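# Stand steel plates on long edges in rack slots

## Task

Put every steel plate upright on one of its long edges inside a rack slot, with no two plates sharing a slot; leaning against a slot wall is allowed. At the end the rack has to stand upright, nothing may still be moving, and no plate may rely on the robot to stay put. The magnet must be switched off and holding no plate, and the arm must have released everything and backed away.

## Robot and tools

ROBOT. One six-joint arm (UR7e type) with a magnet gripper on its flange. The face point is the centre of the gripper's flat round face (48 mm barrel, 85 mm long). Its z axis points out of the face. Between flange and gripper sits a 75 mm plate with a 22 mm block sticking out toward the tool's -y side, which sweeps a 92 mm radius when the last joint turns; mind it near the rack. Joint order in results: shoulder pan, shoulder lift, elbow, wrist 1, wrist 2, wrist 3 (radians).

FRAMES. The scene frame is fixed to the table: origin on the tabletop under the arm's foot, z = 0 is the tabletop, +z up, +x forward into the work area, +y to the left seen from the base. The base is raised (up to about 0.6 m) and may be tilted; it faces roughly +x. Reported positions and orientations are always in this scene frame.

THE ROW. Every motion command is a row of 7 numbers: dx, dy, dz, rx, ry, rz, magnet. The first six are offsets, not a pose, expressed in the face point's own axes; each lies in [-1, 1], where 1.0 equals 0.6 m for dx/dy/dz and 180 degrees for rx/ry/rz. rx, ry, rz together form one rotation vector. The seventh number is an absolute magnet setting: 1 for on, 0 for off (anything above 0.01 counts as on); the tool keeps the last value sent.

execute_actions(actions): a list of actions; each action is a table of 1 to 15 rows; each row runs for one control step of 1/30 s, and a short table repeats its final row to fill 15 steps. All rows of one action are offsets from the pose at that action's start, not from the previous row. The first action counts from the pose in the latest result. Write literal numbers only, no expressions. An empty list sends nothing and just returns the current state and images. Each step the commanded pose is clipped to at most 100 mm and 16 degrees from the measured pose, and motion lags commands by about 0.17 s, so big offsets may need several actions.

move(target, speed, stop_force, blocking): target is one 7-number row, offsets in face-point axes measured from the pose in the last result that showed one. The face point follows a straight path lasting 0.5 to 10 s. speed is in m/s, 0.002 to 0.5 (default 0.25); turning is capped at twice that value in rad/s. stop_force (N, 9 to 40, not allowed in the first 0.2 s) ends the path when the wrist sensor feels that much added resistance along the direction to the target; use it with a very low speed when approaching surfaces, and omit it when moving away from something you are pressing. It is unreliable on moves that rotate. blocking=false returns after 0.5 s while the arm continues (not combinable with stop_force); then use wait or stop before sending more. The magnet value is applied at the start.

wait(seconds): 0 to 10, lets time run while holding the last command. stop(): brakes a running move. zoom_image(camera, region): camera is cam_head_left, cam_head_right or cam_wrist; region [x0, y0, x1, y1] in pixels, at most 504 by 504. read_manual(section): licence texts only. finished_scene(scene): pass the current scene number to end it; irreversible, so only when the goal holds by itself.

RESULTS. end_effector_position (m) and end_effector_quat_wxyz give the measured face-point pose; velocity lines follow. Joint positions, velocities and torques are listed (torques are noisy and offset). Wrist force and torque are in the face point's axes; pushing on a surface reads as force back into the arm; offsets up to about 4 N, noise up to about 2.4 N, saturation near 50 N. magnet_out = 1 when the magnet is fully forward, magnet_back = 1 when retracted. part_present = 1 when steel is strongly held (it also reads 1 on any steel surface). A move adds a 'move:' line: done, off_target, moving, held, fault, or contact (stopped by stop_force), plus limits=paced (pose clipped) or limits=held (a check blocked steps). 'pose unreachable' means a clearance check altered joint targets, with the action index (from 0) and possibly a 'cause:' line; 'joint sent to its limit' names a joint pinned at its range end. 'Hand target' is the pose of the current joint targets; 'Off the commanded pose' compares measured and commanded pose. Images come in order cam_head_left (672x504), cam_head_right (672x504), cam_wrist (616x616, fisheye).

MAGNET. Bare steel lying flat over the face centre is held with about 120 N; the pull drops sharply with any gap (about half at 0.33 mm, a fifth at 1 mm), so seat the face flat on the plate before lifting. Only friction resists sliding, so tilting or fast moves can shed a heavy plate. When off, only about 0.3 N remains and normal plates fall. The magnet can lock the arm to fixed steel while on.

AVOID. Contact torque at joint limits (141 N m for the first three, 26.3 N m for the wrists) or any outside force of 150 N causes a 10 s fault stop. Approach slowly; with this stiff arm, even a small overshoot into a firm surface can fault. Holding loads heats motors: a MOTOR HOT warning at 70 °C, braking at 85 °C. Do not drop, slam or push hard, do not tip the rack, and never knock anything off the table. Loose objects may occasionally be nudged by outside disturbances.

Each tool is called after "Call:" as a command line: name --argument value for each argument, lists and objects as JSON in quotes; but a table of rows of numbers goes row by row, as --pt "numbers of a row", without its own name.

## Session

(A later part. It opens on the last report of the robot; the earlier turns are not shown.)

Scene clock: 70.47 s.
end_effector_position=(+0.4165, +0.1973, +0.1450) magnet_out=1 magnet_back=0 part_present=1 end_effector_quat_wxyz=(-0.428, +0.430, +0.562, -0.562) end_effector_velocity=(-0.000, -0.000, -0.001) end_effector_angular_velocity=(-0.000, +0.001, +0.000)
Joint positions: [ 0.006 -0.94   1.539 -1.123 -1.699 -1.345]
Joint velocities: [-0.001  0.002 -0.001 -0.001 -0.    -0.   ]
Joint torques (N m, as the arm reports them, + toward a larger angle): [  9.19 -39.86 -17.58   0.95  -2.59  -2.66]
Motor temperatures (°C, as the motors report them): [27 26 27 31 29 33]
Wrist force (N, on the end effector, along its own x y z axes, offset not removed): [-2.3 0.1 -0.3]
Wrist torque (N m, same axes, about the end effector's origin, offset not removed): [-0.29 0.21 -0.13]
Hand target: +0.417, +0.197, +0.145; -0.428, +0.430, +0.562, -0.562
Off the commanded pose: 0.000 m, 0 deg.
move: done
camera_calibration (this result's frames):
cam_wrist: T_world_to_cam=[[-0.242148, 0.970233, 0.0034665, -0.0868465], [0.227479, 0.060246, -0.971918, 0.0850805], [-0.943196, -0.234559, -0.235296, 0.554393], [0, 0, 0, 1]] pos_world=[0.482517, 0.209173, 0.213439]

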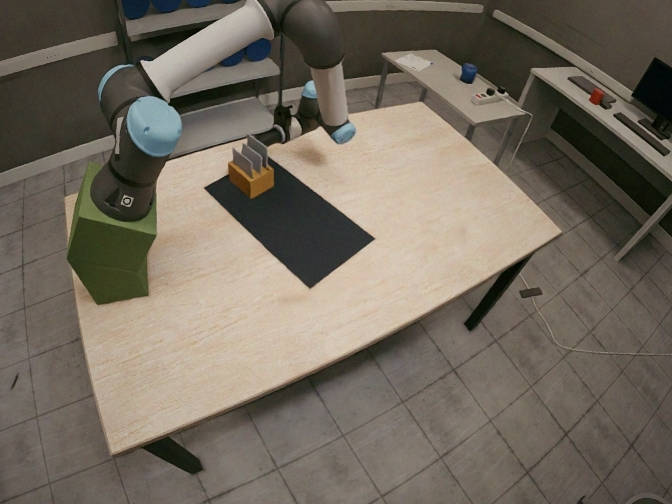

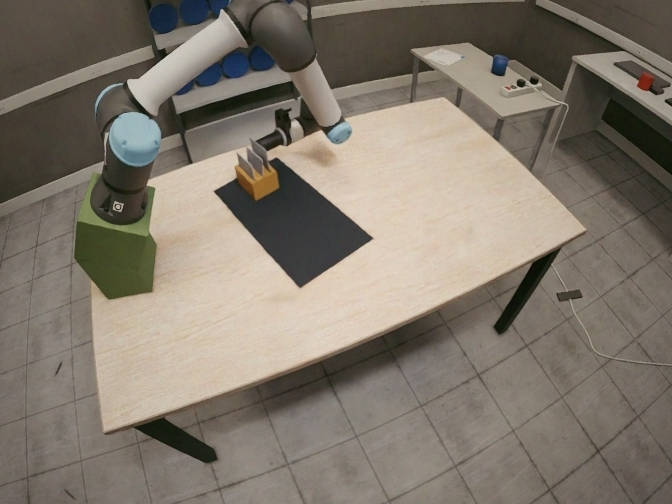

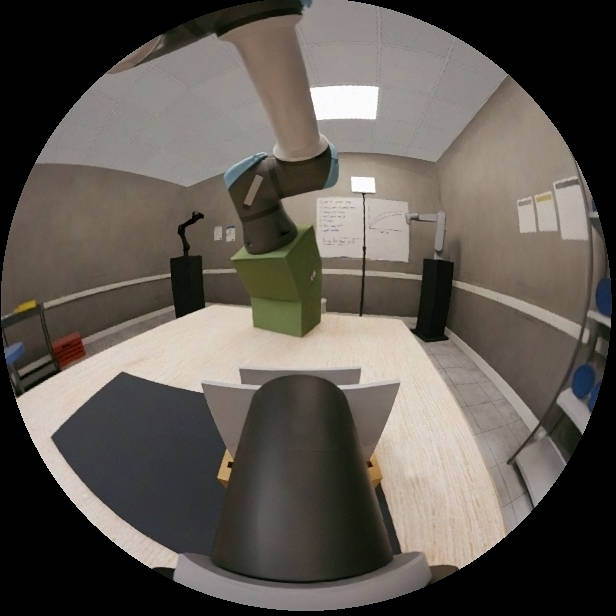

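Call:
execute_actions --actions '[[[-0.0015,0.004,-0.0033,0,0,0,1]]]'

Call:
move --target '[0,0.041,0,0,0,0,1]' --speed 0.01 --stop_force 9

Call:
zoom_image --camera "cam_head_left" --region '[225, 140, 285, 200]'

Scene clock: 71.50 s.
end_effector_position=(+0.4187, +0.1970, +0.1426) magnet_out=1 magnet_back=0 part_present=1 end_effector_quat_wxyz=(-0.428, +0.430, +0.562, -0.562) end_effector_velocity=(+0.001, +0.000, -0.000) end_effector_angular_velocity=(-0.001, -0.001, -0.000)
Joint positions: [ 0.005 -0.933  1.53  -1.12  -1.701 -1.346]
Joint velocities: [-0.     0.001 -0.002  0.    -0.     0.001]
Joint torques (N m, as the arm reports them, + toward a larger angle): [  7.92 -41.96 -19.12   4.52  -2.02  -2.8 ]
Motor temperatures (°C, as the motors report them): [27 26 27 31 29 33]
Wrist force (N, on the end effector, along its own x y z axes, offset not removed): [-2.3 0.2 1.7]
Wrist torque (N m, same axes, about the end effector's origin, offset not removed): [-0.32 0.21 -0.06]
Hand target: +0.419, +0.197, +0.143; -0.428, +0.430, +0.562, -0.562
Off the commanded pose: 0.000 m, 0 deg.
camera_calibration (this result's frames):
cam_wrist: T_world_to_cam=[[-0.242149, 0.970233, 0.00346422, -0.0859872], [0.227483, 0.0602449, -0.971917, 0.0822966], [-0.943194, -0.23456, -0.2353, 0.555768], [0, 0, 0, 1]] pos_world=[0.484655, 0.208831, 0.211055]

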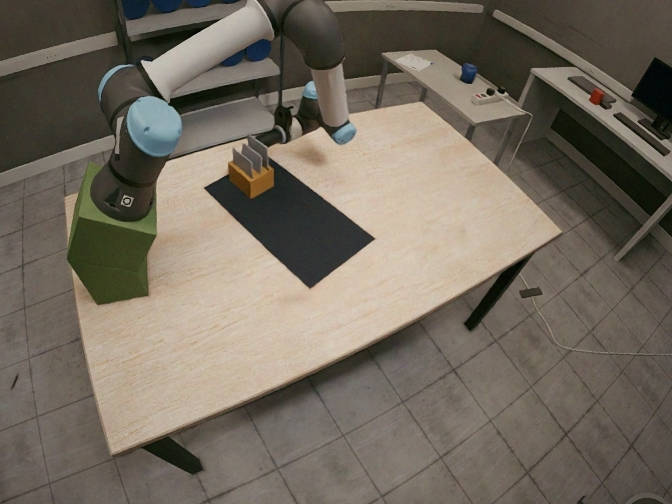

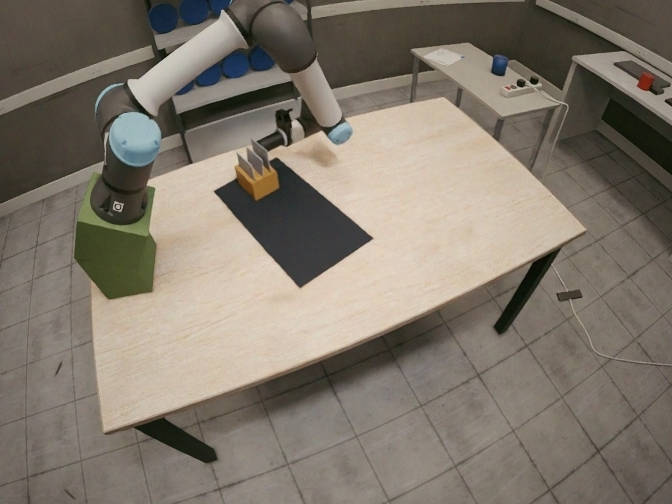

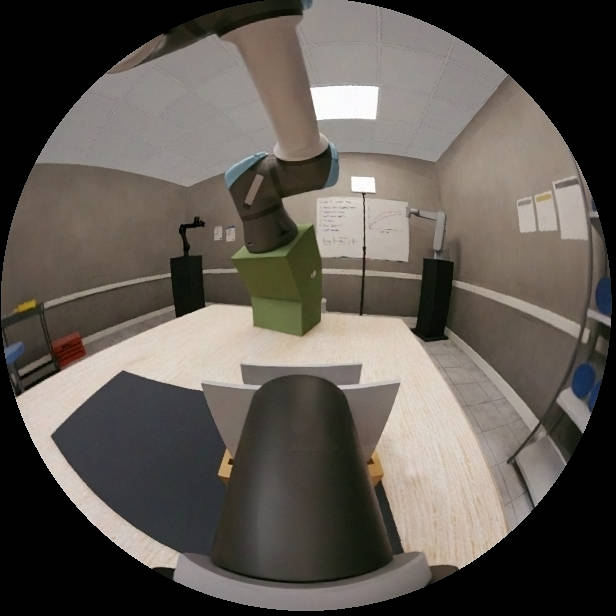

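Scene clock: 74.17 s.
end_effector_position=(+0.4187, +0.1969, +0.1182) magnet_out=1 magnet_back=0 part_present=1 end_effector_quat_wxyz=(-0.428, +0.430, +0.562, -0.562) end_effector_velocity=(-0.001, -0.000, -0.001) end_effector_angular_velocity=(-0.001, +0.003, +0.001)
Joint positions: [-0.004 -0.884  1.504 -1.144 -1.708 -1.351]
Joint velocities: [-0.     0.003 -0.     0.001 -0.     0.001]
Joint torques (N m, as the arm reports them, + toward a larger angle): [  7.27 -37.15 -20.37  -0.91  -2.27  -2.24]
Motor temperatures (°C, as the motors report them): [27 26 27 31 29 33]
Wrist force (N, on the end effector, along its own x y z axes, offset not removed): [0.1 -11.9 -1.8]
Wrist torque (N m, same axes, about the end effector's origin, offset not removed): [-0.48 -0.02 -0.36]
Hand target: +0.419, +0.197, +0.118; -0.428, +0.430, +0.562, -0.562
Off the commanded pose: 0.000 m, 0 deg.
move: done
camera_calibration (this result's frames):
cam_wrist: T_world_to_cam=[[-0.242166, 0.970229, 0.00348844, -0.0858535], [0.227388, 0.0602498, -0.971939, 0.0585856], [-0.943213, -0.234577, -0.235209, 0.550038], [0, 0, 0, 1]] pos_world=[0.484691, 0.208794, 0.186615]

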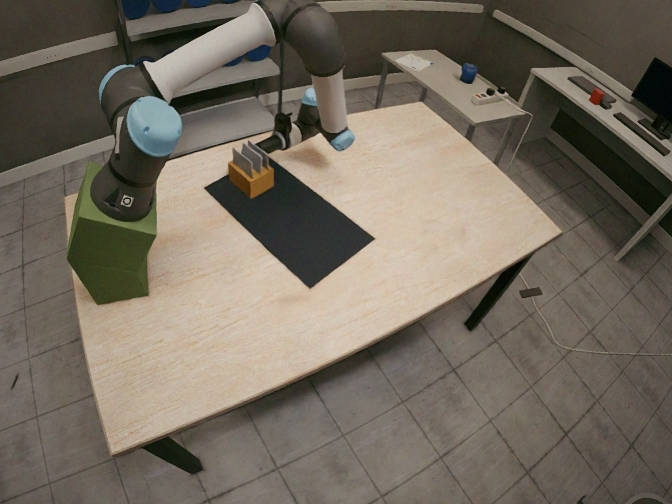

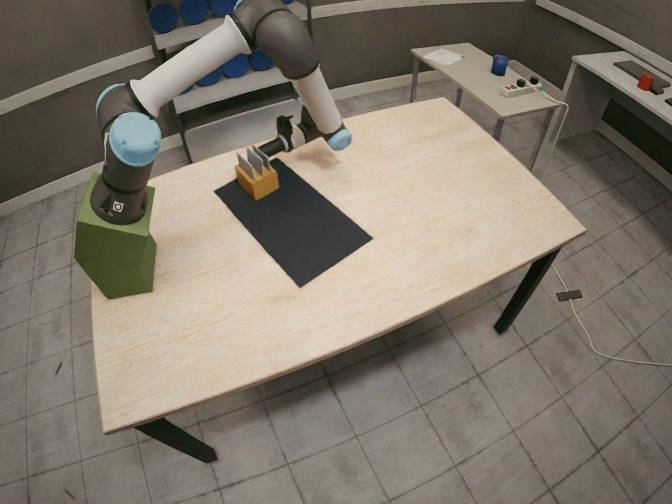

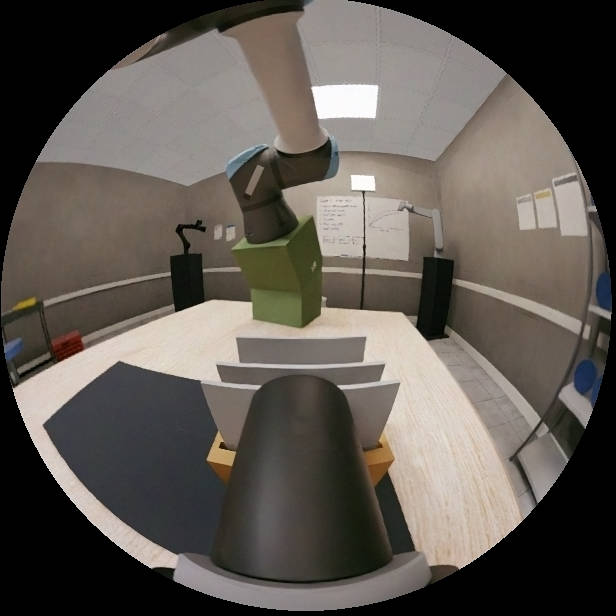

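Region (225, 140, 285, 200) of cam_head_left's 672x504 image, scaled by 8.400, with more detail than that image has.

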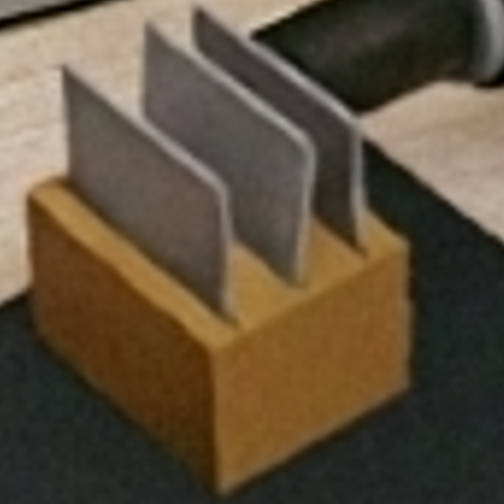

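Call:
execute_actions --actions '[[[0,0,0,0,0,0,0]]]'

Call:
move --target '[0,-0.1,-0.2,0,0,0,0]' --speed 0.3

Call:
zoom_image --camera "cam_head_left" --region '[215, 125, 295, 205]'

Scene clock: 75.07 s.
end_effector_position=(+0.4188, +0.1969, +0.1182) magnet_out=0 magnet_back=1 part_present=0 end_effector_quat_wxyz=(-0.428, +0.430, +0.562, -0.562) end_effector_velocity=(-0.000, +0.000, -0.001) end_effector_angular_velocity=(+0.001, +0.001, +0.000)
Joint positions: [-0.004 -0.884  1.504 -1.144 -1.708 -1.351]
Joint velocities: [-0.     0.002 -0.001 -0.001  0.    -0.001]
Joint torques (N m, as the arm reports them, + toward a larger angle): [ 17.86 -61.4   -1.83   3.91   0.76  -1.82]
Motor temperatures (°C, as the motors report them): [27 26 27 31 29 33]
Wrist force (N, on the end effector, along its own x y z axes, offset not removed): [0.0 -1.3 -2.0]
Wrist torque (N m, same axes, about the end effector's origin, offset not removed): [-0.11 0.07 -0.10]
Hand target: +0.419, +0.197, +0.118; -0.428, +0.430, +0.562, -0.562
Off the commanded pose: 0.000 m, 0 deg.
camera_calibration (this result's frames):
cam_wrist: T_world_to_cam=[[-0.242165, 0.970229, 0.0034424, -0.0857939], [0.227513, 0.0602346, -0.97191, 0.0584855], [-0.943183, -0.23458, -0.235326, 0.550093], [0, 0, 0, 1]] pos_world=[0.484756, 0.208757, 0.186589]

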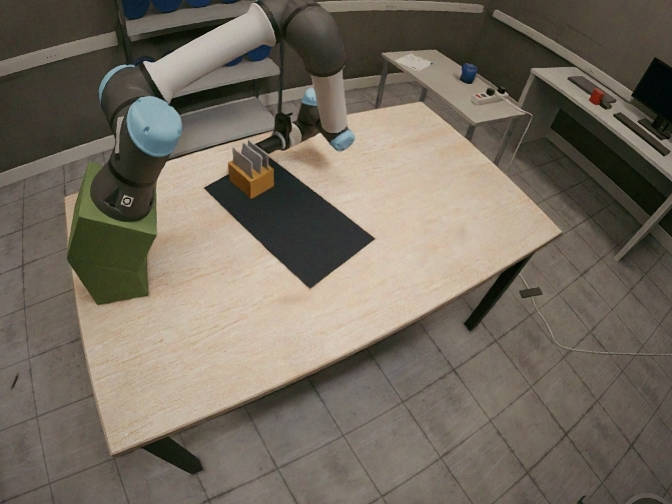

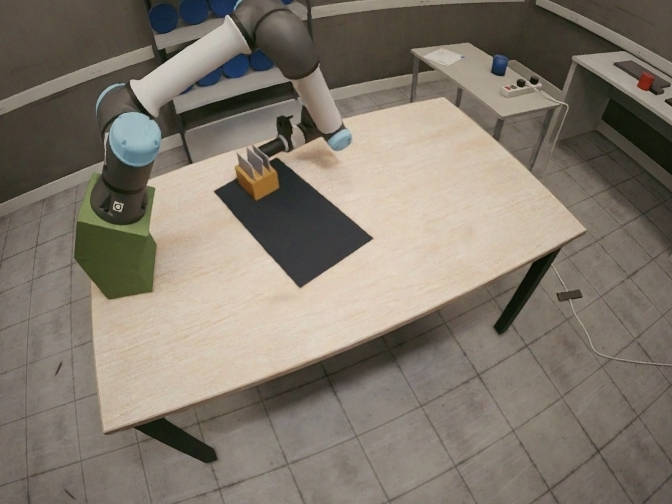

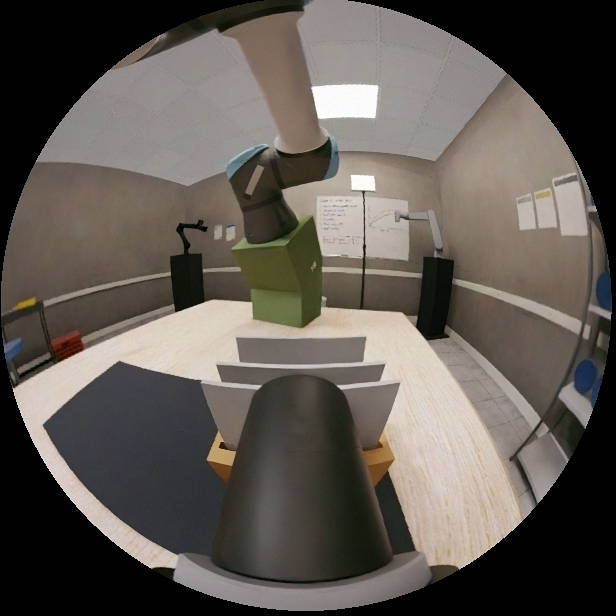

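Scene clock: 76.13 s.
end_effector_position=(+0.5342, +0.2289, +0.1784) magnet_out=0 magnet_back=1 part_present=0 end_effector_quat_wxyz=(-0.428, +0.430, +0.562, -0.562) end_effector_velocity=(+0.001, +0.000, +0.000) end_effector_angular_velocity=(-0.001, +0.003, +0.001)
Joint positions: [ 0.038 -0.825  1.088 -0.785 -1.672 -1.33 ]
Joint velocities: [ 0.     0.004 -0.008  0.007  0.     0.001]
Joint torques (N m, as the arm reports them, + toward a larger angle): [ 28.15 -47.02 -23.25   3.85   2.95   2.67]
Motor temperatures (°C, as the motors report them): [27 26 27 31 29 33]
Wrist force (N, on the end effector, along its own x y z axes, offset not removed): [-1.5 -1.1 1.6]
Wrist torque (N m, same axes, about the end effector's origin, offset not removed): [-0.26 0.25 -0.03]
Hand target: +0.534, +0.229, +0.178; -0.428, +0.430, +0.562, -0.562
Off the commanded pose: 0.000 m, 0 deg.
move: done
camera_calibration (this result's frames):
cam_wrist: T_world_to_cam=[[-0.242097, 0.970246, 0.00351232, -0.0891544], [0.227587, 0.0603062, -0.971888, 0.0887514], [-0.943182, -0.234492, -0.235416, 0.680579], [0, 0, 0, 1]] pos_world=[0.600127, 0.24074, 0.246788]

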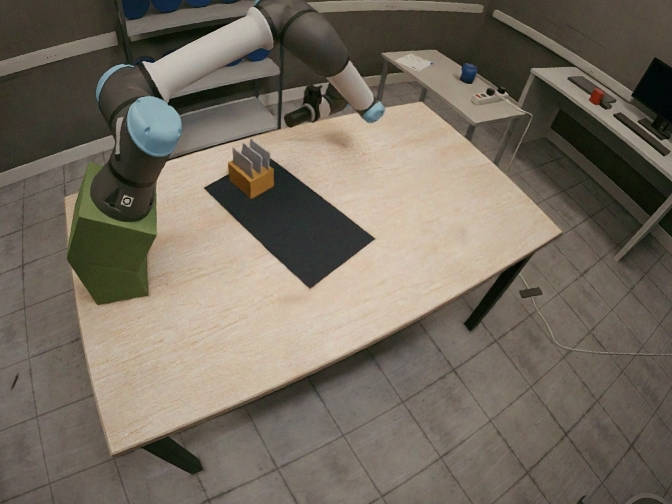

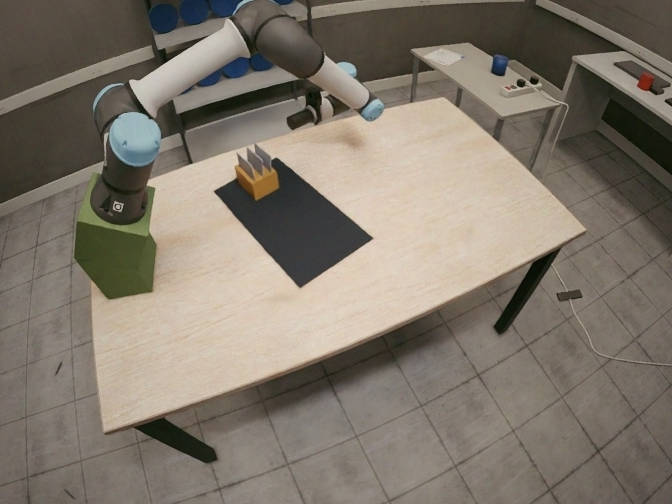

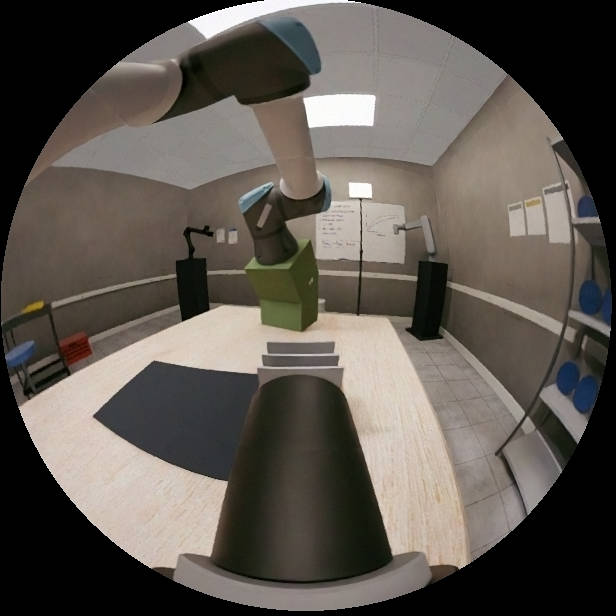

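Region (215, 125, 295, 205) of cam_head_left's 672x504 image, scaled by 6.300, with more detail than that image has.

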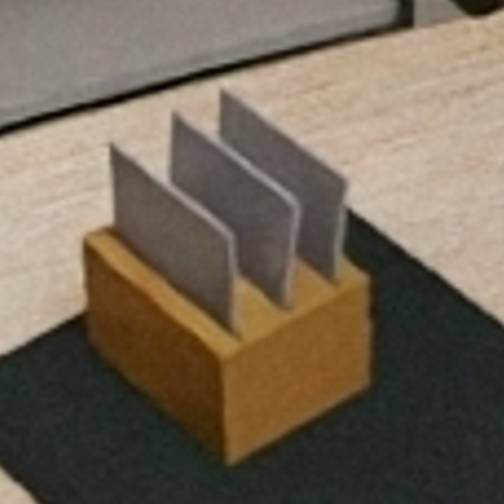

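Call:
finished_scene --scene 1

The scene is finished: the task was done.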